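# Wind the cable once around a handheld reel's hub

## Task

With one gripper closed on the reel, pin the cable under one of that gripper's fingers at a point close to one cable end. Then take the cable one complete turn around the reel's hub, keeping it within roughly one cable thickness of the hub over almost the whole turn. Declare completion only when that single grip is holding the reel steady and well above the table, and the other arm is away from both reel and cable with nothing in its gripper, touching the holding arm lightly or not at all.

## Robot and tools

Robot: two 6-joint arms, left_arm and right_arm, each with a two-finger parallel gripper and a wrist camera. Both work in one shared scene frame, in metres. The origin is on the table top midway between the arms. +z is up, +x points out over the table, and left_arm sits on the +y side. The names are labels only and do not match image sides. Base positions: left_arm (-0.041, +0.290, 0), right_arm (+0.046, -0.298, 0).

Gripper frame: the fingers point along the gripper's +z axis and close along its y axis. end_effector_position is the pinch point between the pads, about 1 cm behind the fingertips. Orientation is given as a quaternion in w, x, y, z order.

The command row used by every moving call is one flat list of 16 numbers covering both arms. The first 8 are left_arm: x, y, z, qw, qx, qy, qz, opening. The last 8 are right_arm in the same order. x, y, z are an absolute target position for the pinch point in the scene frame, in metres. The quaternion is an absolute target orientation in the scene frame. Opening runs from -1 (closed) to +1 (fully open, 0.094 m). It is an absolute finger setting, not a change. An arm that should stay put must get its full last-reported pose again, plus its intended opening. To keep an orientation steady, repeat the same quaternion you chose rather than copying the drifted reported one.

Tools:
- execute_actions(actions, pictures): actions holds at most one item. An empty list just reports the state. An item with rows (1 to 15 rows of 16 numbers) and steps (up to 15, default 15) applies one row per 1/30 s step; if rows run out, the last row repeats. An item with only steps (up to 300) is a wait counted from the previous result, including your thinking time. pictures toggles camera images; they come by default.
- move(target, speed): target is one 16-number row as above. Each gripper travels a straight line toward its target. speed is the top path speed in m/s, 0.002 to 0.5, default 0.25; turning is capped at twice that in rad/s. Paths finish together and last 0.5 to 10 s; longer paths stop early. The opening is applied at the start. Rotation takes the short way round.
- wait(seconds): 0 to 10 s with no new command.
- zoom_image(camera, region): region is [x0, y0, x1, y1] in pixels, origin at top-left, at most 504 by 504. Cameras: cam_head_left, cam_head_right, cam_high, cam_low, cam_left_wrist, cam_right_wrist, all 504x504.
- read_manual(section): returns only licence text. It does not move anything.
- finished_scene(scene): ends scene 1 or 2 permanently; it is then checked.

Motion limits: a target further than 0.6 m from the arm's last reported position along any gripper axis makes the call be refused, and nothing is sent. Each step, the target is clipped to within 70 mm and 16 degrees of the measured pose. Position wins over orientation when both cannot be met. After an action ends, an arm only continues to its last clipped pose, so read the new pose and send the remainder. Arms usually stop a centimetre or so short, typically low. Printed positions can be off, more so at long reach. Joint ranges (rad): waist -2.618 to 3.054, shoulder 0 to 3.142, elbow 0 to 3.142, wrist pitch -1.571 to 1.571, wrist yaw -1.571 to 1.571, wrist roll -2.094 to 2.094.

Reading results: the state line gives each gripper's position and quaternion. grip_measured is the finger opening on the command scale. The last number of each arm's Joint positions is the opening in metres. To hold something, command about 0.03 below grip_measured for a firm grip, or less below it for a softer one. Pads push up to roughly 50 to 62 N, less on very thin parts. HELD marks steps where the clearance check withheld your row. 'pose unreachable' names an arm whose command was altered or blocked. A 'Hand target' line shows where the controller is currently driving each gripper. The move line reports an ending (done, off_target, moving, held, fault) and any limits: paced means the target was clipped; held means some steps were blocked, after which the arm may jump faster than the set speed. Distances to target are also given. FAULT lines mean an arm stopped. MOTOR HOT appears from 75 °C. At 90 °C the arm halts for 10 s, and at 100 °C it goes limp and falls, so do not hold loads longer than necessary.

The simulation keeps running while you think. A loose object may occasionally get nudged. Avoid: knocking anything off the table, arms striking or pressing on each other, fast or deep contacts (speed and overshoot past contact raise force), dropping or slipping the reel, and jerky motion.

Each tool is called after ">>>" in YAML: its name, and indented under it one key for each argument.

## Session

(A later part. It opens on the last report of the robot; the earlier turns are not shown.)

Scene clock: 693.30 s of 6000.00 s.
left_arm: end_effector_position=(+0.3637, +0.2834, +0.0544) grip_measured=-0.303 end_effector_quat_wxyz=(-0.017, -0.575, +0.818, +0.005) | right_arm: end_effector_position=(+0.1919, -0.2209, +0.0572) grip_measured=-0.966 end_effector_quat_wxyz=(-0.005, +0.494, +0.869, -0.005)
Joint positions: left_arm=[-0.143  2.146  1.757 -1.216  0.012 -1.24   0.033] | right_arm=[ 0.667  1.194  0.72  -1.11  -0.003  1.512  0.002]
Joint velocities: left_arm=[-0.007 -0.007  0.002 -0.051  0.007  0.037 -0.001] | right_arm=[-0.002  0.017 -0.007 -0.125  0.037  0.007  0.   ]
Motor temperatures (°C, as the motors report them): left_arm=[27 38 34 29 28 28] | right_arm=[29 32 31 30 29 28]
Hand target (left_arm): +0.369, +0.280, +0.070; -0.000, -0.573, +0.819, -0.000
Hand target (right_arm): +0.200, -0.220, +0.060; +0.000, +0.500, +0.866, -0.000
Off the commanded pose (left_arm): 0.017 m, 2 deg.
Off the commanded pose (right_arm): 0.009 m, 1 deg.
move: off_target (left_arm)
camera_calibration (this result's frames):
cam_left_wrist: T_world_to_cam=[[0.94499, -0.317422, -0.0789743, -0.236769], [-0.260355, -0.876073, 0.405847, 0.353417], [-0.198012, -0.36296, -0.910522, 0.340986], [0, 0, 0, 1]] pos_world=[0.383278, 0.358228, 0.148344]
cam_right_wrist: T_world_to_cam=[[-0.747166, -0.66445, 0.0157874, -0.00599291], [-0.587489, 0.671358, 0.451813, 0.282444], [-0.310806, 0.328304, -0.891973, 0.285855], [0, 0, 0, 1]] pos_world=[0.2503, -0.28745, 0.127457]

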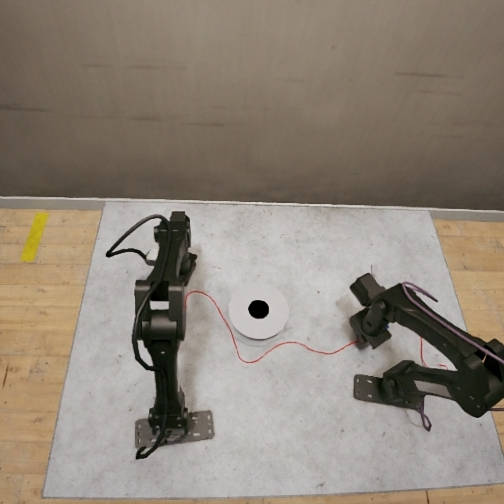

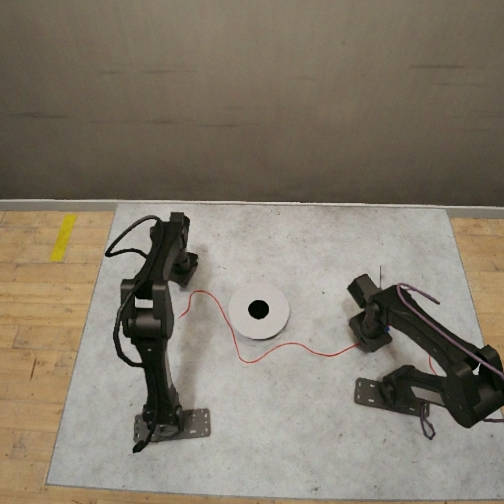

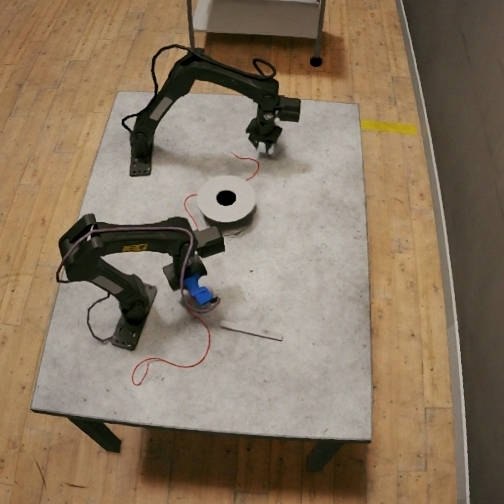

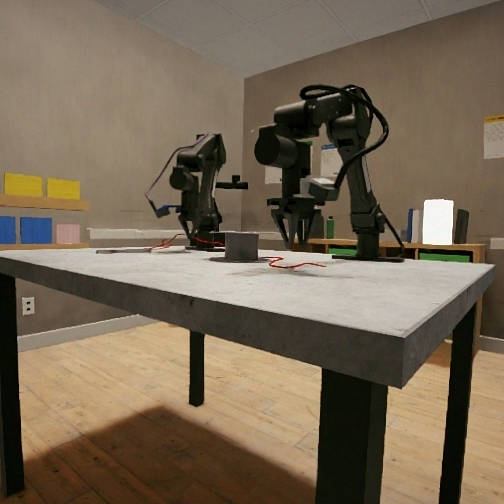

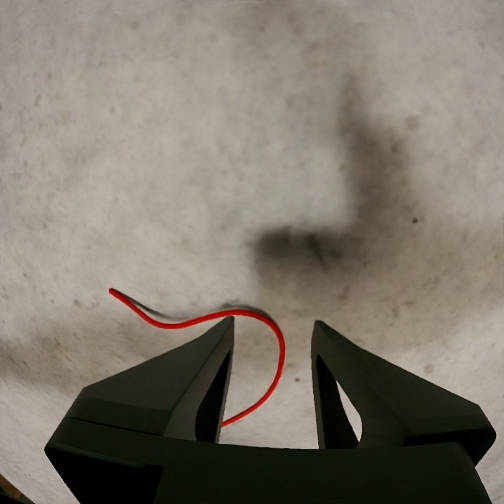

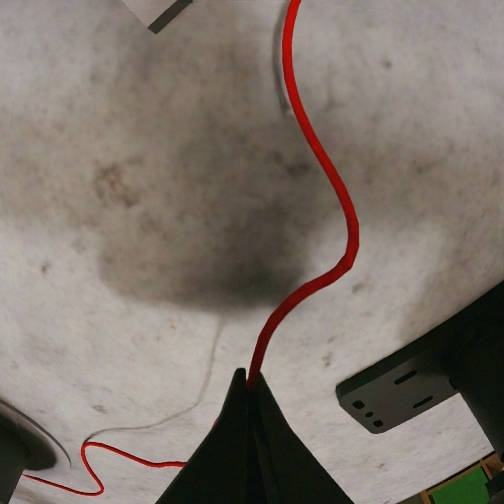

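>>> move:
  target: [0.274,0.283,0.06,0,-0.79,0.61,0,-0.3,0.2,-0.22,0.06,0,0.5,0.866,0,-0.99]

>>> move:
  target: [0.274,0.283,0.007,0,-0.79,0.61,0,-0.3,0.2,-0.22,0.06,0,0.5,0.866,0,-0.99]
  speed: 0.1

>>> move:
  target: [0.274,0.283,0.007,0,-0.79,0.61,0,-0.98,0.2,-0.22,0.06,0,0.5,0.866,0,-0.99]

Scene clock: 700.67 s of 6000.00 s.
left_arm: end_effector_position=(+0.2771, +0.2847, +0.0581) grip_measured=-0.303 end_effector_quat_wxyz=(+0.008, +0.791, -0.612, -0.002) | right_arm: end_effector_position=(+0.1920, -0.2209, +0.0572) grip_measured=-0.966 end_effector_quat_wxyz=(-0.005, +0.494, +0.869, -0.005)
Joint positions: left_arm=[-0.143  1.796  1.276 -1.065  0.011 -1.838  0.033] | right_arm=[ 0.667  1.194  0.72  -1.109 -0.003  1.512  0.002]
Joint velocities: left_arm=[-0.012 -0.012 -0.007  0.066  0.037 -0.051 -0.001] | right_arm=[-0.007 -0.007  0.007  0.022  0.051 -0.081 -0.   ]
Motor temperatures (°C, as the motors report them): left_arm=[27 38 34 29 28 28] | right_arm=[29 31 31 30 29 28]
Hand target (left_arm): +0.274, +0.285, +0.061; +0.000, +0.791, -0.611, -0.000
Hand target (right_arm): +0.200, -0.220, +0.060; +0.000, +0.500, +0.866, -0.000
Off the commanded pose (left_arm): 0.004 m, 1 deg.
Off the commanded pose (right_arm): 0.009 m, 1 deg.
move: done
camera_calibration (this result's frames):
cam_left_wrist: T_world_to_cam=[[0.960342, 0.270939, -0.0658439, -0.326781], [0.274568, -0.877828, 0.392466, 0.183574], [0.0485347, -0.394981, -0.917407, 0.268885], [0, 0, 0, 1]] pos_world=[0.250367, 0.355888, 0.153114]
cam_right_wrist: T_world_to_cam=[[-0.747171, -0.664453, 0.0154176, -0.00587943], [-0.587642, 0.671279, 0.451732, 0.282481], [-0.310504, 0.328461, -0.892021, 0.285845], [0, 0, 0, 1]] pos_world=[0.250361, -0.287419, 0.127464]

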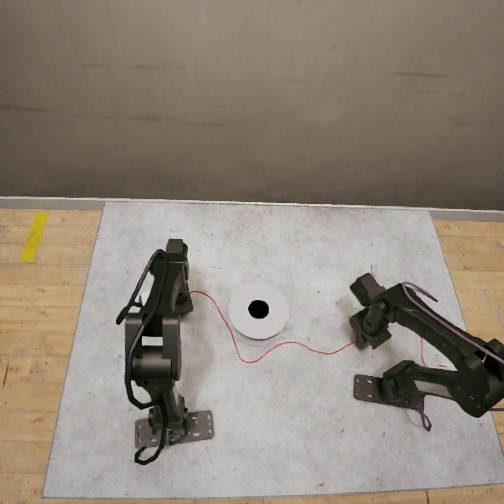

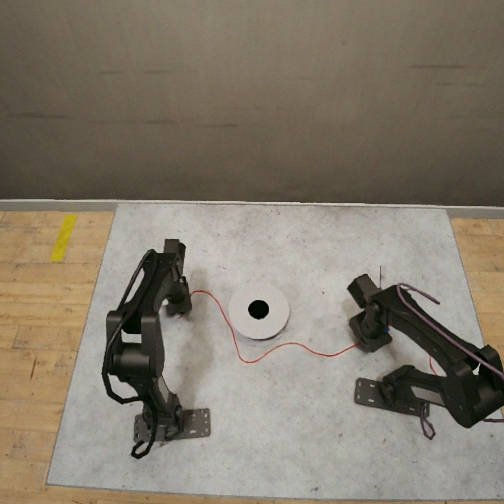

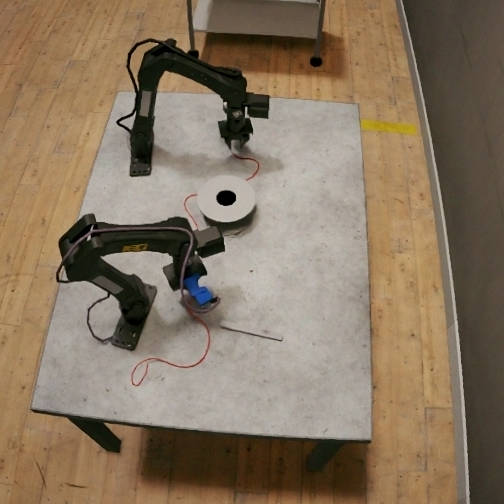

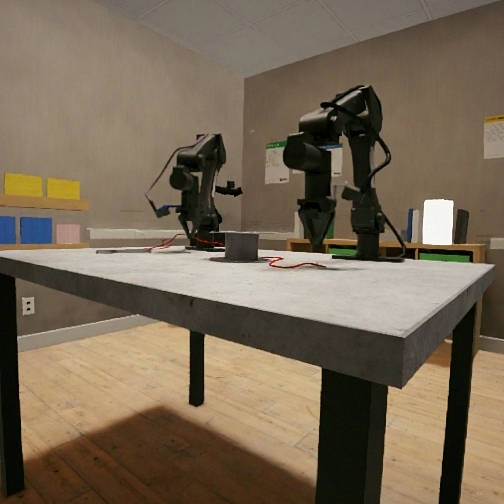

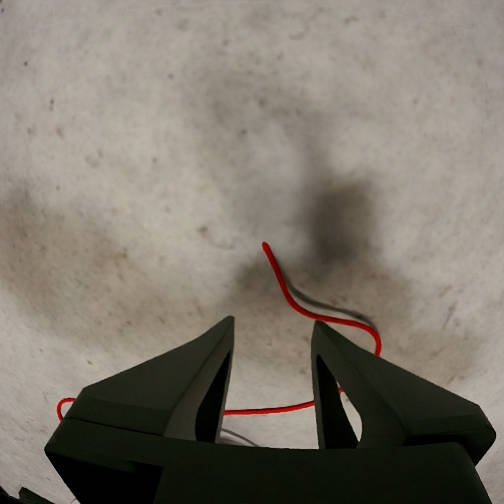

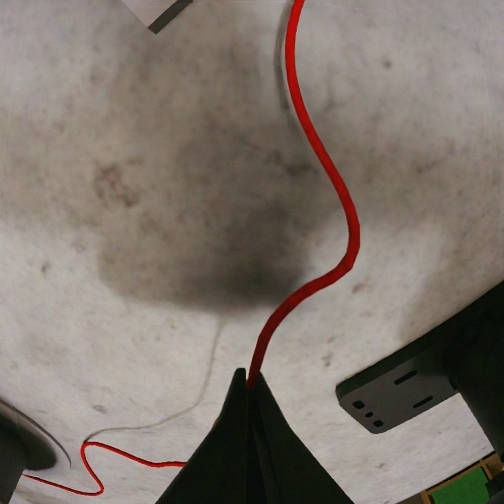

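Scene clock: 701.77 s of 6000.00 s.
left_arm: end_effector_position=(+0.2781, +0.2847, +0.0125) grip_measured=-0.303 end_effector_quat_wxyz=(+0.000, +0.793, -0.609, +0.009) | right_arm: end_effector_position=(+0.1920, -0.2209, +0.0572) grip_measured=-0.966 end_effector_quat_wxyz=(-0.005, +0.494, +0.869, -0.005)
Joint positions: left_arm=[-0.143  1.838  1.136 -0.855  0.011 -1.845  0.033] | right_arm=[ 0.667  1.194  0.72  -1.109 -0.003  1.512  0.002]
Joint velocities: left_arm=[-0.002 -0.007  0.002  0.007  0.051 -0.007 -0.   ] | right_arm=[-0.022  0.002 -0.012  0.037 -0.007  0.022  0.001]
Motor temperatures (°C, as the motors report them): left_arm=[27 38 34 29 28 28] | right_arm=[29 31 31 30 29 28]
Hand target (left_arm): +0.274, +0.283, +0.007; +0.000, +0.791, -0.611, +0.000
Hand target (right_arm): +0.200, -0.220, +0.060; +0.000, +0.500, +0.866, -0.000
Off the commanded pose (left_arm): 0.007 m, 1 deg.
Off the commanded pose (right_arm): 0.009 m, 1 deg.
move: done
camera_calibration (this result's frames):
cam_left_wrist: T_world_to_cam=[[0.959706, 0.278244, -0.0392946, -0.333009], [0.270252, -0.8756, 0.40036, 0.201606], [0.0769914, -0.394848, -0.915515, 0.219097], [0, 0, 0, 1]] pos_world=[0.248239, 0.355694, 0.106786]
cam_right_wrist: T_world_to_cam=[[-0.747171, -0.664453, 0.0154176, -0.00587943], [-0.587642, 0.671279, 0.451732, 0.282481], [-0.310504, 0.328461, -0.892021, 0.285845], [0, 0, 0, 1]] pos_world=[0.250361, -0.287419, 0.127464]

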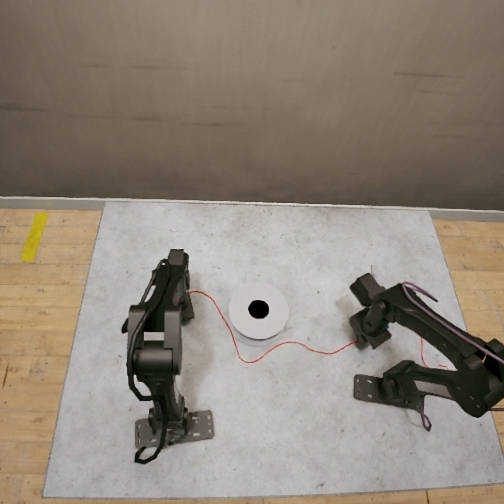

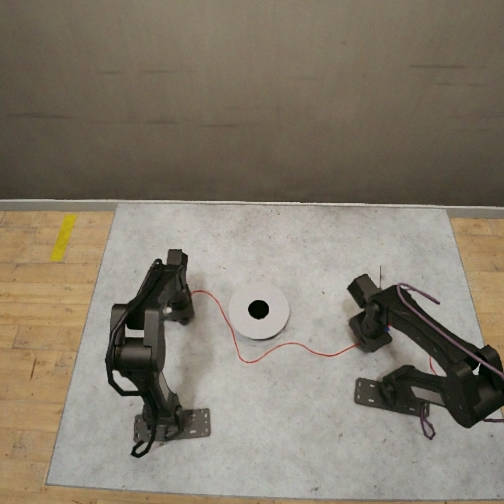

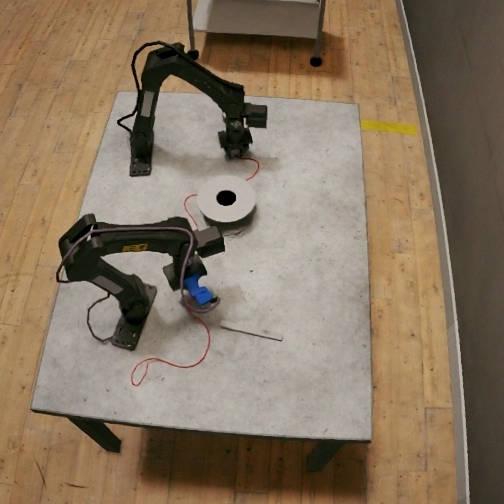

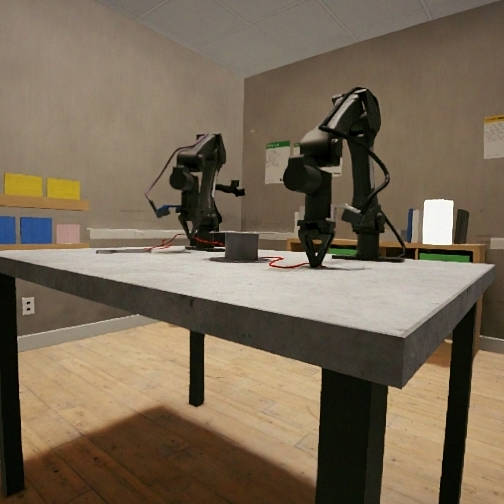

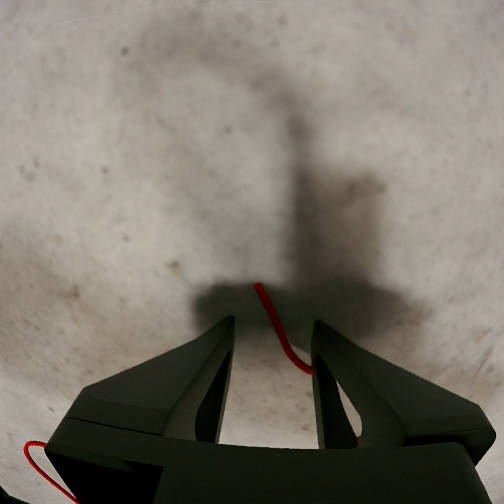

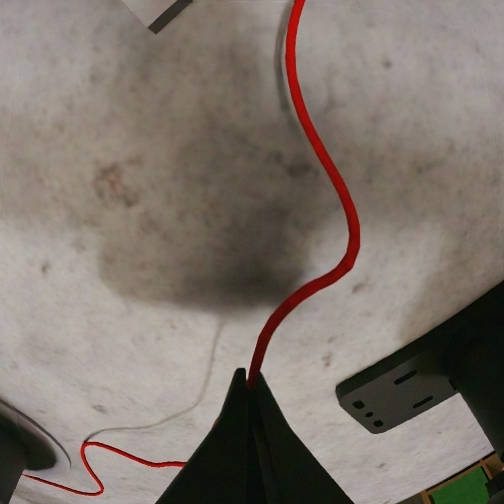

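Scene clock: 702.47 s of 6000.00 s.
left_arm: end_effector_position=(+0.2783, +0.2848, +0.0125) grip_measured=-0.955 end_effector_quat_wxyz=(-0.000, +0.793, -0.609, +0.009) | right_arm: end_effector_position=(+0.1920, -0.2209, +0.0572) grip_measured=-0.966 end_effector_quat_wxyz=(-0.005, +0.494, +0.869, -0.005)
Joint positions: left_arm=[-0.143  1.838  1.136 -0.854  0.01  -1.846  0.002] | right_arm=[ 0.667  1.194  0.72  -1.109 -0.003  1.512  0.002]
Joint velocities: left_arm=[ 0.012 -0.007 -0.017 -0.007  0.022 -0.051  0.   ] | right_arm=[ 0.017  0.017  0.002 -0.066 -0.051 -0.007  0.001]
Motor temperatures (°C, as the motors report them): left_arm=[27 38 34 29 28 28] | right_arm=[29 31 31 30 29 28]
Hand target (left_arm): +0.274, +0.283, +0.007; -0.000, +0.792, -0.611, -0.000
Hand target (right_arm): +0.200, -0.220, +0.060; +0.000, +0.500, +0.866, -0.000
Off the commanded pose (left_arm): 0.007 m, 1 deg.
Off the commanded pose (right_arm): 0.009 m, 1 deg.
move: done
camera_calibration (this result's frames):
cam_left_wrist: T_world_to_cam=[[0.95952, 0.279015, -0.0383541, -0.33341], [0.270623, -0.875687, 0.399918, 0.201597], [0.0779971, -0.394109, -0.915748, 0.218648], [0, 0, 0, 1]] pos_world=[0.248303, 0.355734, 0.106817]
cam_right_wrist: T_world_to_cam=[[-0.747171, -0.664453, 0.0154176, -0.00587943], [-0.587642, 0.671279, 0.451732, 0.282481], [-0.310504, 0.328461, -0.892021, 0.285845], [0, 0, 0, 1]] pos_world=[0.250361, -0.287419, 0.127464]

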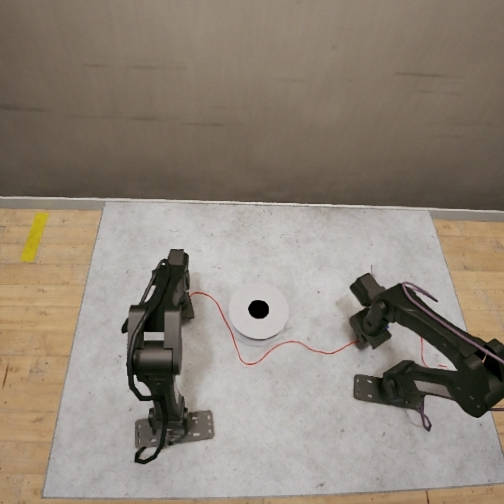

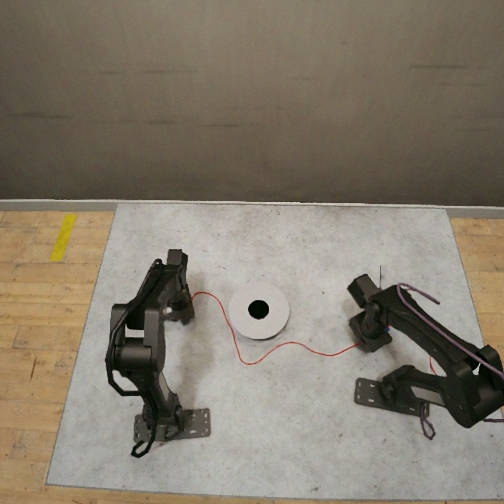

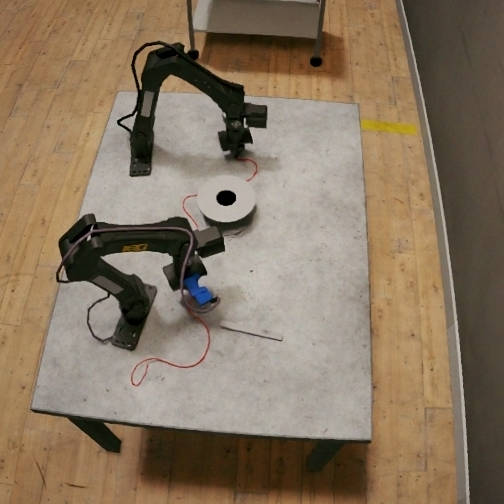

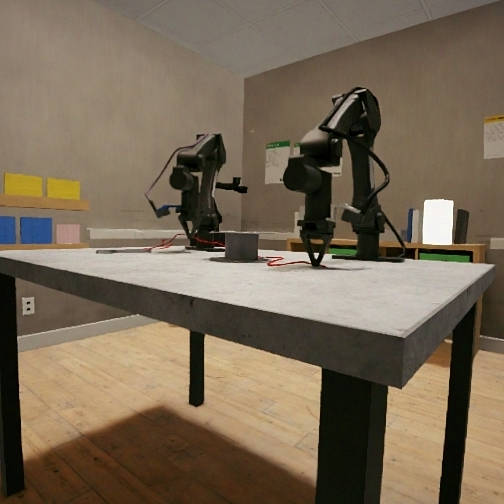

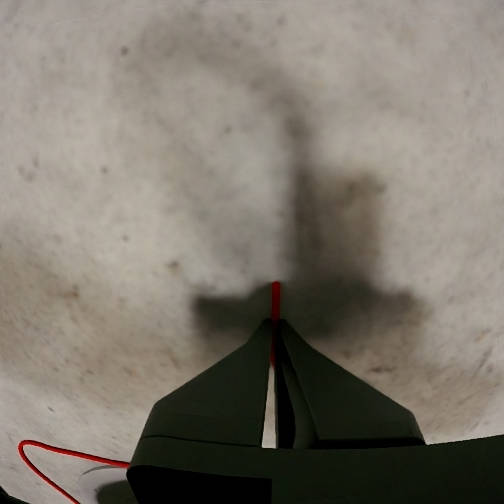

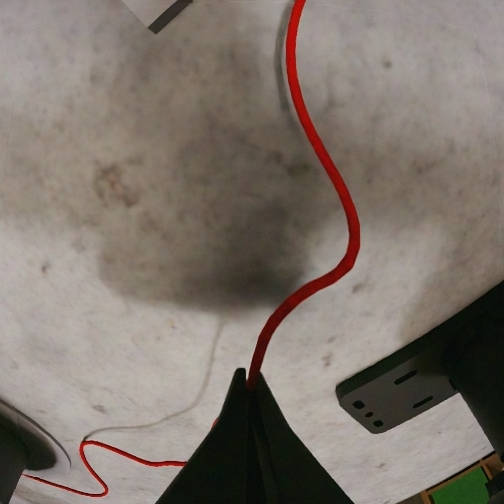

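Straighten taut west of the reel, then sweep.

>>> move:
  target: [0.2,0.33,0.065,0,-0.707,0.707,0,-0.98,0.2,-0.30,0.065,0,0.6,0.8,0,-0.99]
  speed: 0.12

>>> move:
  target: [0.31,0.31,0.065,0,-0.574,0.82,0,-0.98,0.2,-0.30,0.065,0,0.6,0.8,0,-0.99]
  speed: 0.08

Scene clock: 707.90 s of 6000.00 s.
left_arm: end_effector_position=(+0.2112, +0.3292, +0.0650) grip_measured=-0.954 end_effector_quat_wxyz=(+0.004, -0.707, +0.708, -0.008) | right_arm: end_effector_position=(+0.2060, -0.2976, +0.0644) grip_measured=-0.966 end_effector_quat_wxyz=(+0.001, +0.599, +0.801, +0.002)
Joint positions: left_arm=[ 0.027  1.527  1.01  -1.038  0.009 -1.412  0.002] | right_arm=[ 0.184  1.143  0.72  -1.142 -0.002  1.28   0.002]
Joint velocities: left_arm=[-0.017  0.017 -0.007  0.022  0.007 -0.007 -0.001] | right_arm=[-0.027  0.022  0.007 -0.037  0.037 -0.037 -0.001]
Motor temperatures (°C, as the motors report them): left_arm=[27 37 33 29 28 28] | right_arm=[29 31 31 30 29 28]
Hand target (left_arm): +0.201, +0.332, +0.066; -0.000, +0.707, -0.707, +0.001
Hand target (right_arm): +0.200, -0.302, +0.065; +0.004, +0.600, +0.800, -0.005
Off the commanded pose (left_arm): 0.011 m, 1 deg.
Off the commanded pose (right_arm): 0.006 m, 0 deg.
move: off_target (left_arm)
camera_calibration (this result's frames):
cam_left_wrist: T_world_to_cam=[[0.999261, 0.0200827, -0.0327845, -0.202851], [0.0313776, -0.918754, 0.393581, 0.302781], [-0.0222167, -0.394319, -0.918705, 0.310849], [0, 0, 0, 1]] pos_world=[0.200107, 0.404829, 0.159759]
cam_right_wrist: T_world_to_cam=[[-0.889091, -0.457729, -0.00126069, 0.0453053], [-0.410207, 0.795556, 0.445893, 0.339725], [-0.203095, 0.396957, -0.895085, 0.320249], [0, 0, 0, 1]] pos_world=[0.244679, -0.376658, 0.135226]

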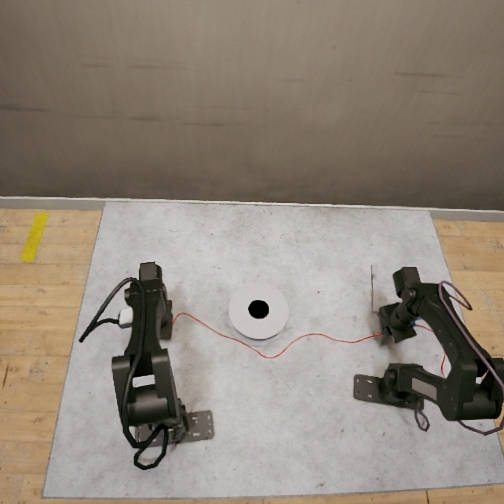

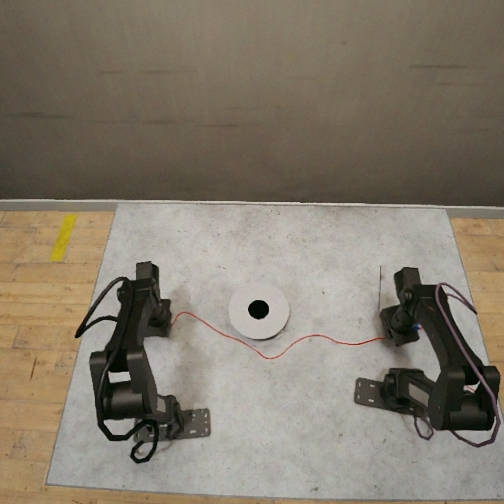

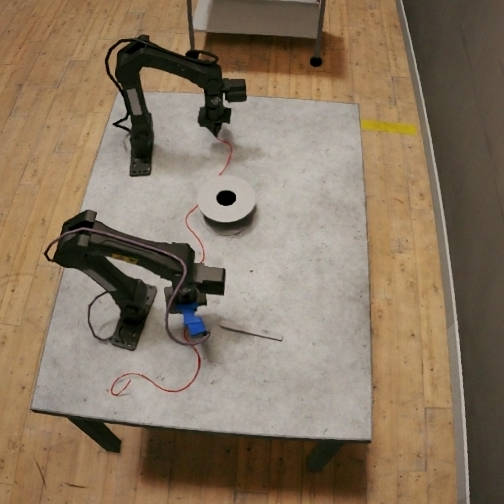

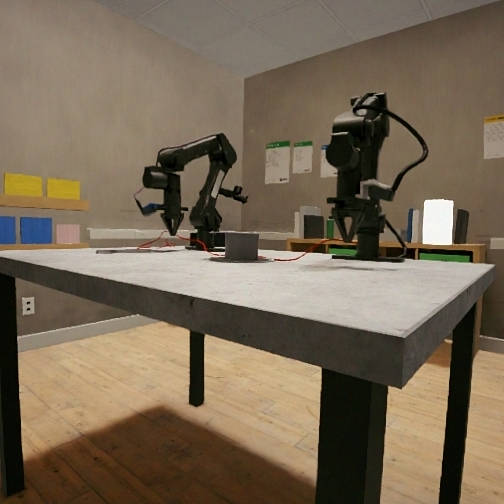

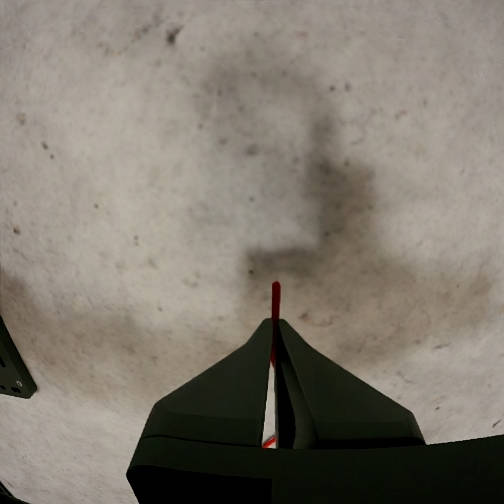

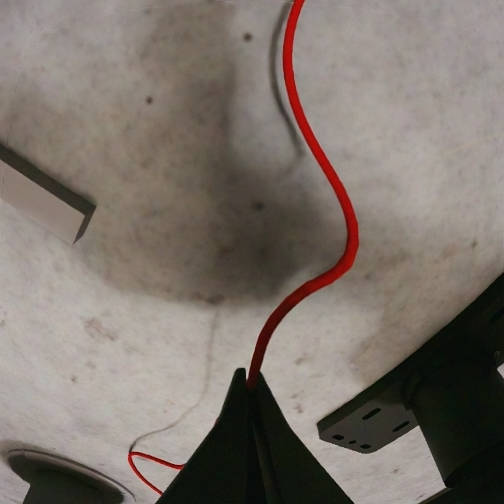

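Scene clock: 710.43 s of 6000.00 s.
left_arm: end_effector_position=(+0.3045, +0.3093, +0.0599) grip_measured=-0.954 end_effector_quat_wxyz=(-0.004, -0.581, +0.814, -0.003) | right_arm: end_effector_position=(+0.2058, -0.2976, +0.0644) grip_measured=-0.966 end_effector_quat_wxyz=(+0.001, +0.597, +0.802, +0.002)
Joint positions: left_arm=[-0.072  1.886  1.401 -1.088  0.009 -1.181  0.002] | right_arm=[ 0.184  1.143  0.72  -1.143 -0.002  1.276  0.002]
Joint velocities: left_arm=[-0.012 -0.007  0.002 -0.051 -0.037  0.081  0.   ] | right_arm=[-0.002  0.002  0.007  0.022 -0.007 -0.037 -0.001]
Motor temperatures (°C, as the motors report them): left_arm=[27 37 34 29 28 28] | right_arm=[29 31 31 30 29 28]
Hand target (left_arm): +0.309, +0.308, +0.064; -0.000, -0.574, +0.819, +0.000
Hand target (right_arm): +0.200, -0.300, +0.065; -0.000, +0.600, +0.800, -0.000
Off the commanded pose (left_arm): 0.008 m, 1 deg.
Off the commanded pose (right_arm): 0.006 m, 0 deg.
move: done
camera_calibration (this result's frames):
cam_left_wrist: T_world_to_cam=[[0.950962, -0.305401, -0.0489989, -0.179489], [-0.262258, -0.880116, 0.395747, 0.36094], [-0.163986, -0.36349, -0.917051, 0.33397], [0, 0, 0, 1]] pos_world=[0.320113, 0.384248, 0.154632]
cam_right_wrist: T_world_to_cam=[[-0.886987, -0.461794, -0.00058196, 0.0434508], [-0.413507, 0.793678, 0.446191, 0.339748], [-0.205587, 0.396007, -0.894937, 0.32043], [0, 0, 0, 1]] pos_world=[0.244905, -0.376478, 0.135197]

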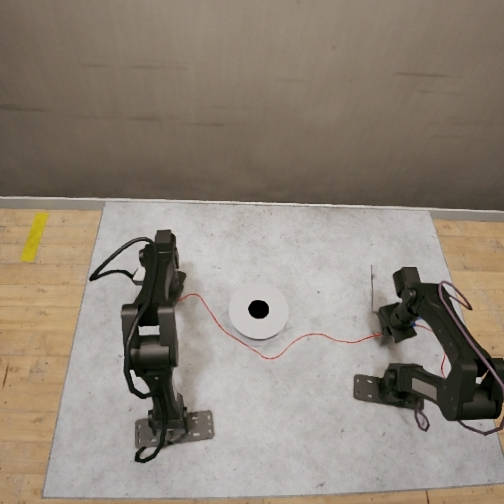

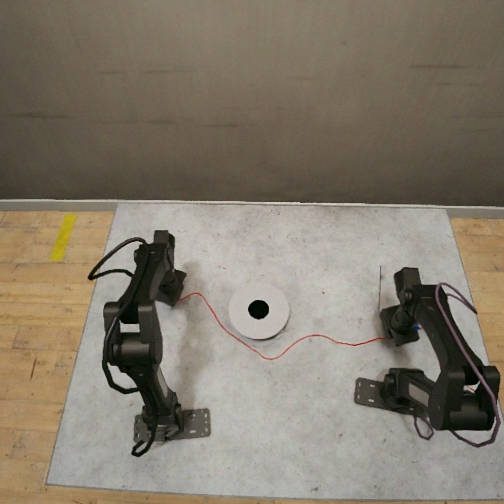

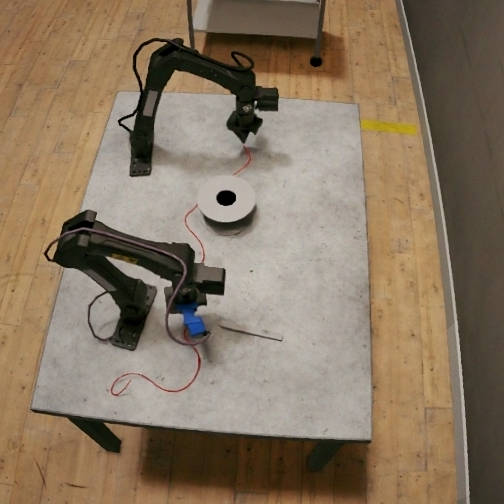

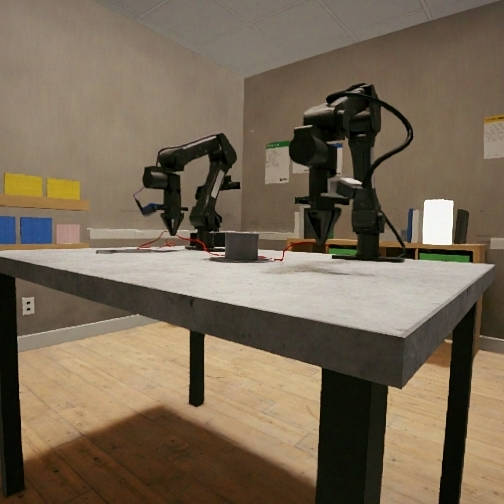

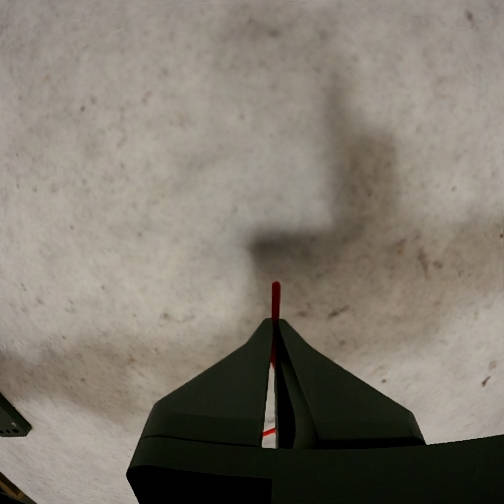

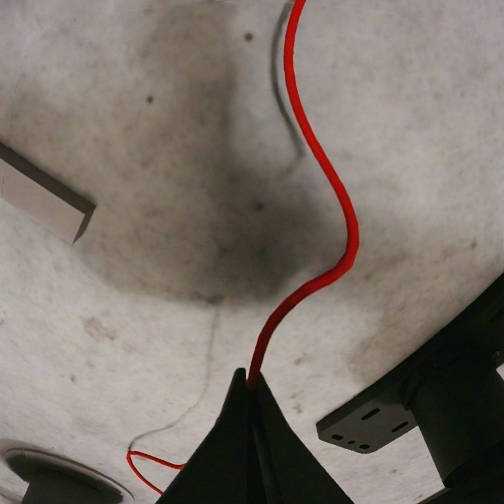

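>>> move:
  target: [0.2,0.385,0.065,0,-0.707,0.707,0,-0.98,0.2,-0.33,0.065,0,0.6,0.8,0,-0.99]
  speed: 0.1

>>> move:
  target: [0.32,0.37,0.065,0,-0.574,0.82,0,-0.98,0.21,-0.33,0.065,0,0.6,0.8,0,-0.99]
  speed: 0.07

Scene clock: 716.30 s of 6000.00 s.
left_arm: end_effector_position=(+0.2055, +0.3848, +0.0639) grip_measured=-0.955 end_effector_quat_wxyz=(-0.007, -0.706, +0.708, -0.002) | right_arm: end_effector_position=(+0.2029, -0.3283, +0.0644) grip_measured=-0.966 end_effector_quat_wxyz=(+0.001, +0.599, +0.801, +0.002)
Joint positions: left_arm=[ 0.241  1.589  1.066 -1.06   0.01  -1.197  0.002] | right_arm=[-0.01   1.143  0.72  -1.143 -0.002  1.087  0.002]
Joint velocities: left_arm=[-0.007 -0.022 -0.007 -0.007 -0.095  0.022 -0.001] | right_arm=[-0.012 -0.017 -0.012 -0.007  0.037  0.022  0.001]
Motor temperatures (°C, as the motors report them): left_arm=[27 37 34 29 28 28] | right_arm=[29 31 31 30 29 28]
Hand target (left_arm): +0.202, +0.388, +0.066; -0.001, +0.707, -0.707, +0.001
Hand target (right_arm): +0.200, -0.331, +0.065; +0.001, +0.600, +0.800, -0.003
Off the commanded pose (left_arm): 0.006 m, 1 deg.
Off the commanded pose (right_arm): 0.003 m, 0 deg.
move: done
camera_calibration (this result's frames):
cam_left_wrist: T_world_to_cam=[[0.998165, 0.0186311, -0.0576141, -0.195924], [0.0401193, -0.916159, 0.398802, 0.351398], [-0.0453535, -0.400381, -0.915226, 0.338531], [0, 0, 0, 1]] pos_world=[0.19682, 0.461128, 0.158406]
cam_right_wrist: T_world_to_cam=[[-0.889267, -0.457389, -0.00041787, 0.0286131], [-0.409664, 0.796072, 0.445473, 0.362977], [-0.203421, 0.396315, -0.895295, 0.331681], [0, 0, 0, 1]] pos_world=[0.241614, -0.407318, 0.135268]

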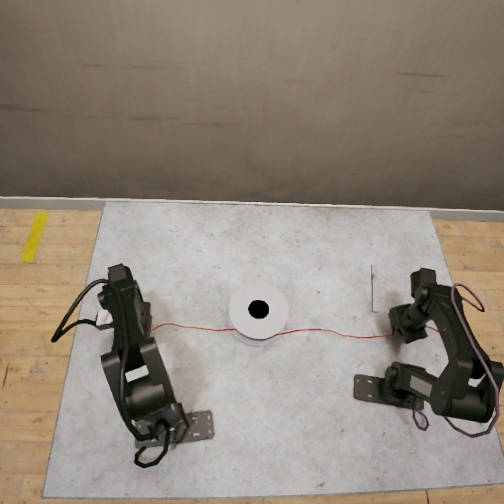

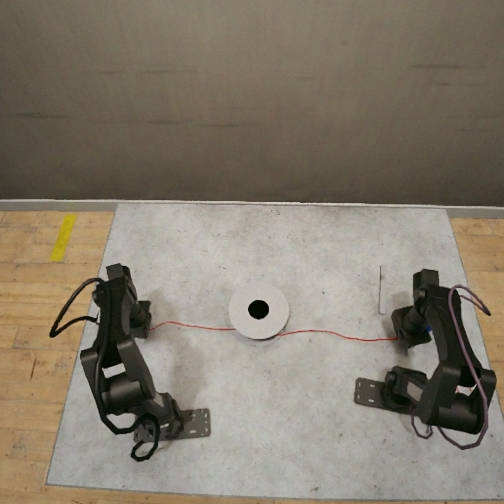

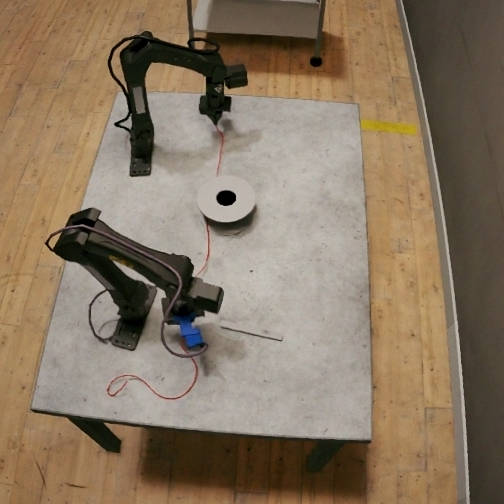

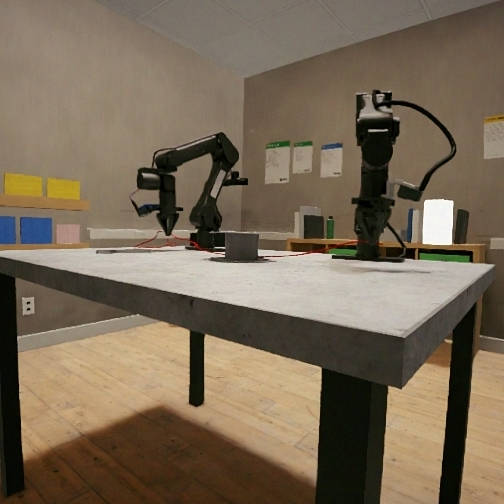

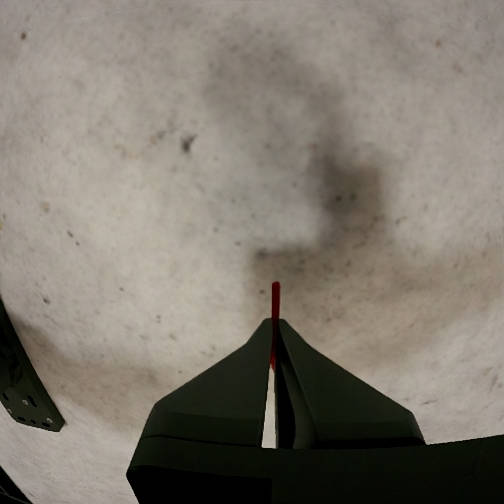

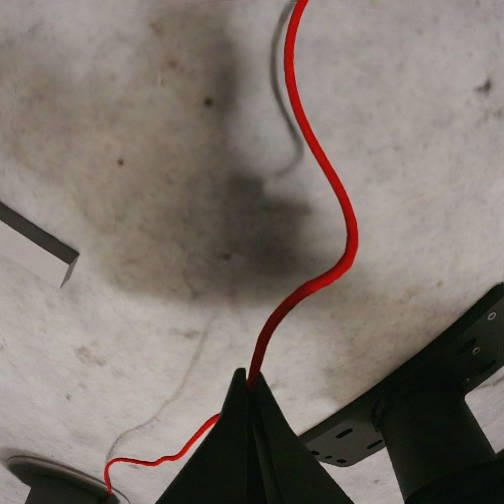

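Scene clock: 719.10 s of 6000.00 s.
left_arm: end_effector_position=(+0.3141, +0.3679, +0.0598) grip_measured=-0.954 end_effector_quat_wxyz=(-0.004, -0.580, +0.815, -0.003) | right_arm: end_effector_position=(+0.2017, -0.3280, +0.0614) grip_measured=-0.966 end_effector_quat_wxyz=(-0.008, +0.599, +0.800, -0.003)
Joint positions: left_arm=[ 0.088  1.954  1.493 -1.115  0.01  -1.019  0.002] | right_arm=[-0.01   1.165  0.72  -1.143 -0.002  1.087  0.002]
Joint velocities: left_arm=[-0.032 -0.022 -0.012 -0.022  0.037  0.007  0.001] | right_arm=[-0.007 -0.027 -0.002 -0.095 -0.037 -0.007 -0.   ]
Motor temperatures (°C, as the motors report them): left_arm=[27 36 34 29 28 28] | right_arm=[29 31 31 30 29 28]
Hand target (left_arm): +0.319, +0.367, +0.064; -0.001, -0.574, +0.819, +0.000
Hand target (right_arm): +0.210, -0.330, +0.065; +0.000, +0.600, +0.800, +0.000
Off the commanded pose (left_arm): 0.008 m, 1 deg.
Off the commanded pose (right_arm): 0.009 m, 1 deg.
move: done
camera_calibration (this result's frames):
cam_left_wrist: T_world_to_cam=[[0.950569, -0.306538, -0.0495317, -0.17016], [-0.262881, -0.879346, 0.397045, 0.414844], [-0.165265, -0.364398, -0.916461, 0.357427], [0, 0, 0, 1]] pos_world=[0.329873, 0.442877, 0.154428]
cam_right_wrist: T_world_to_cam=[[-0.889095, -0.457423, 0.016575, 0.0265725], [-0.400039, 0.794135, 0.457514, 0.360326], [-0.22244, 0.400143, -0.889048, 0.33335], [0, 0, 0, 1]] pos_world=[0.24192, -0.40738, 0.131069]

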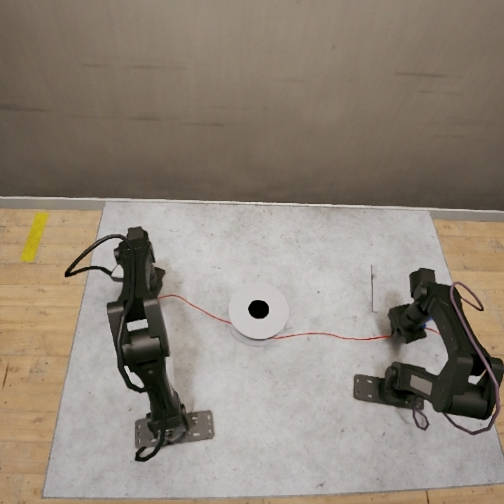

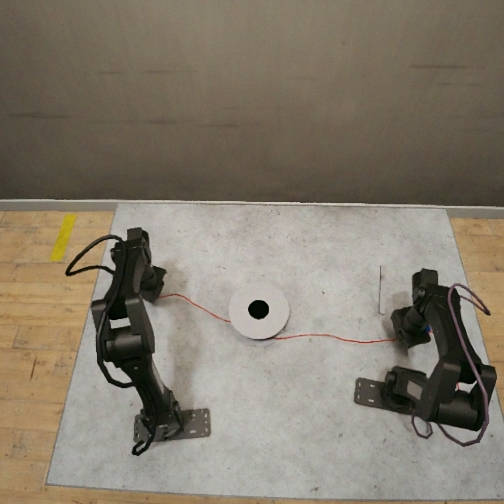

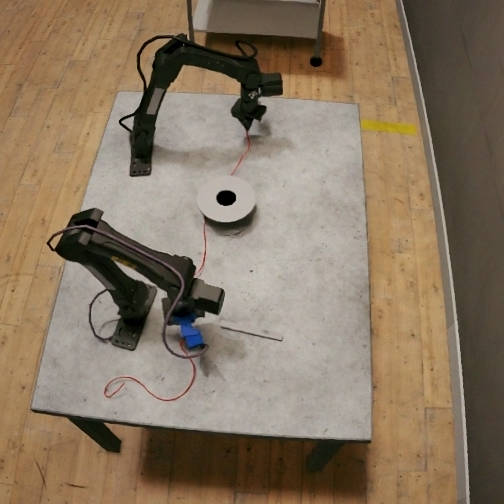

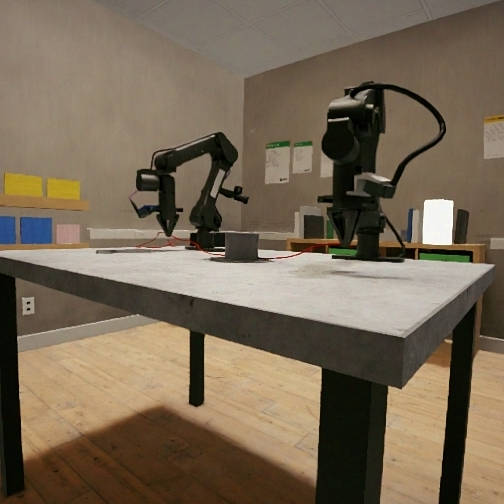

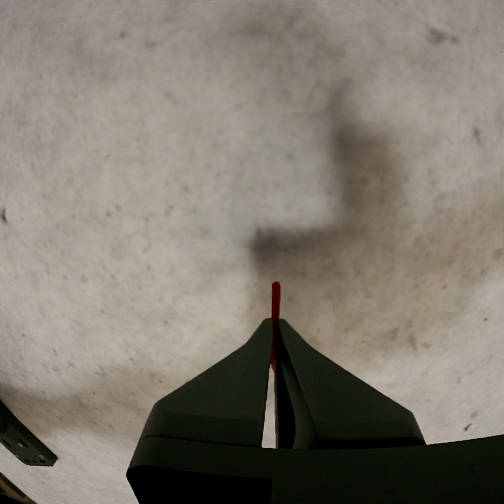

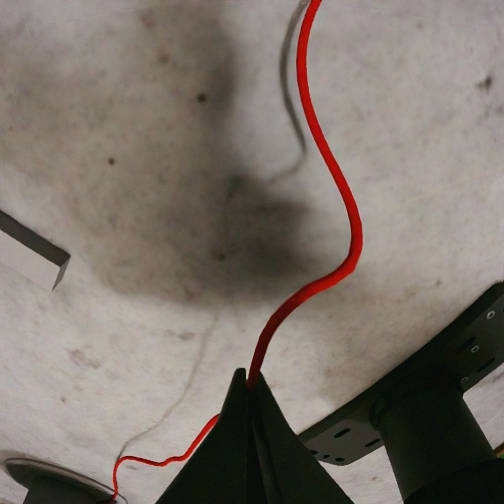

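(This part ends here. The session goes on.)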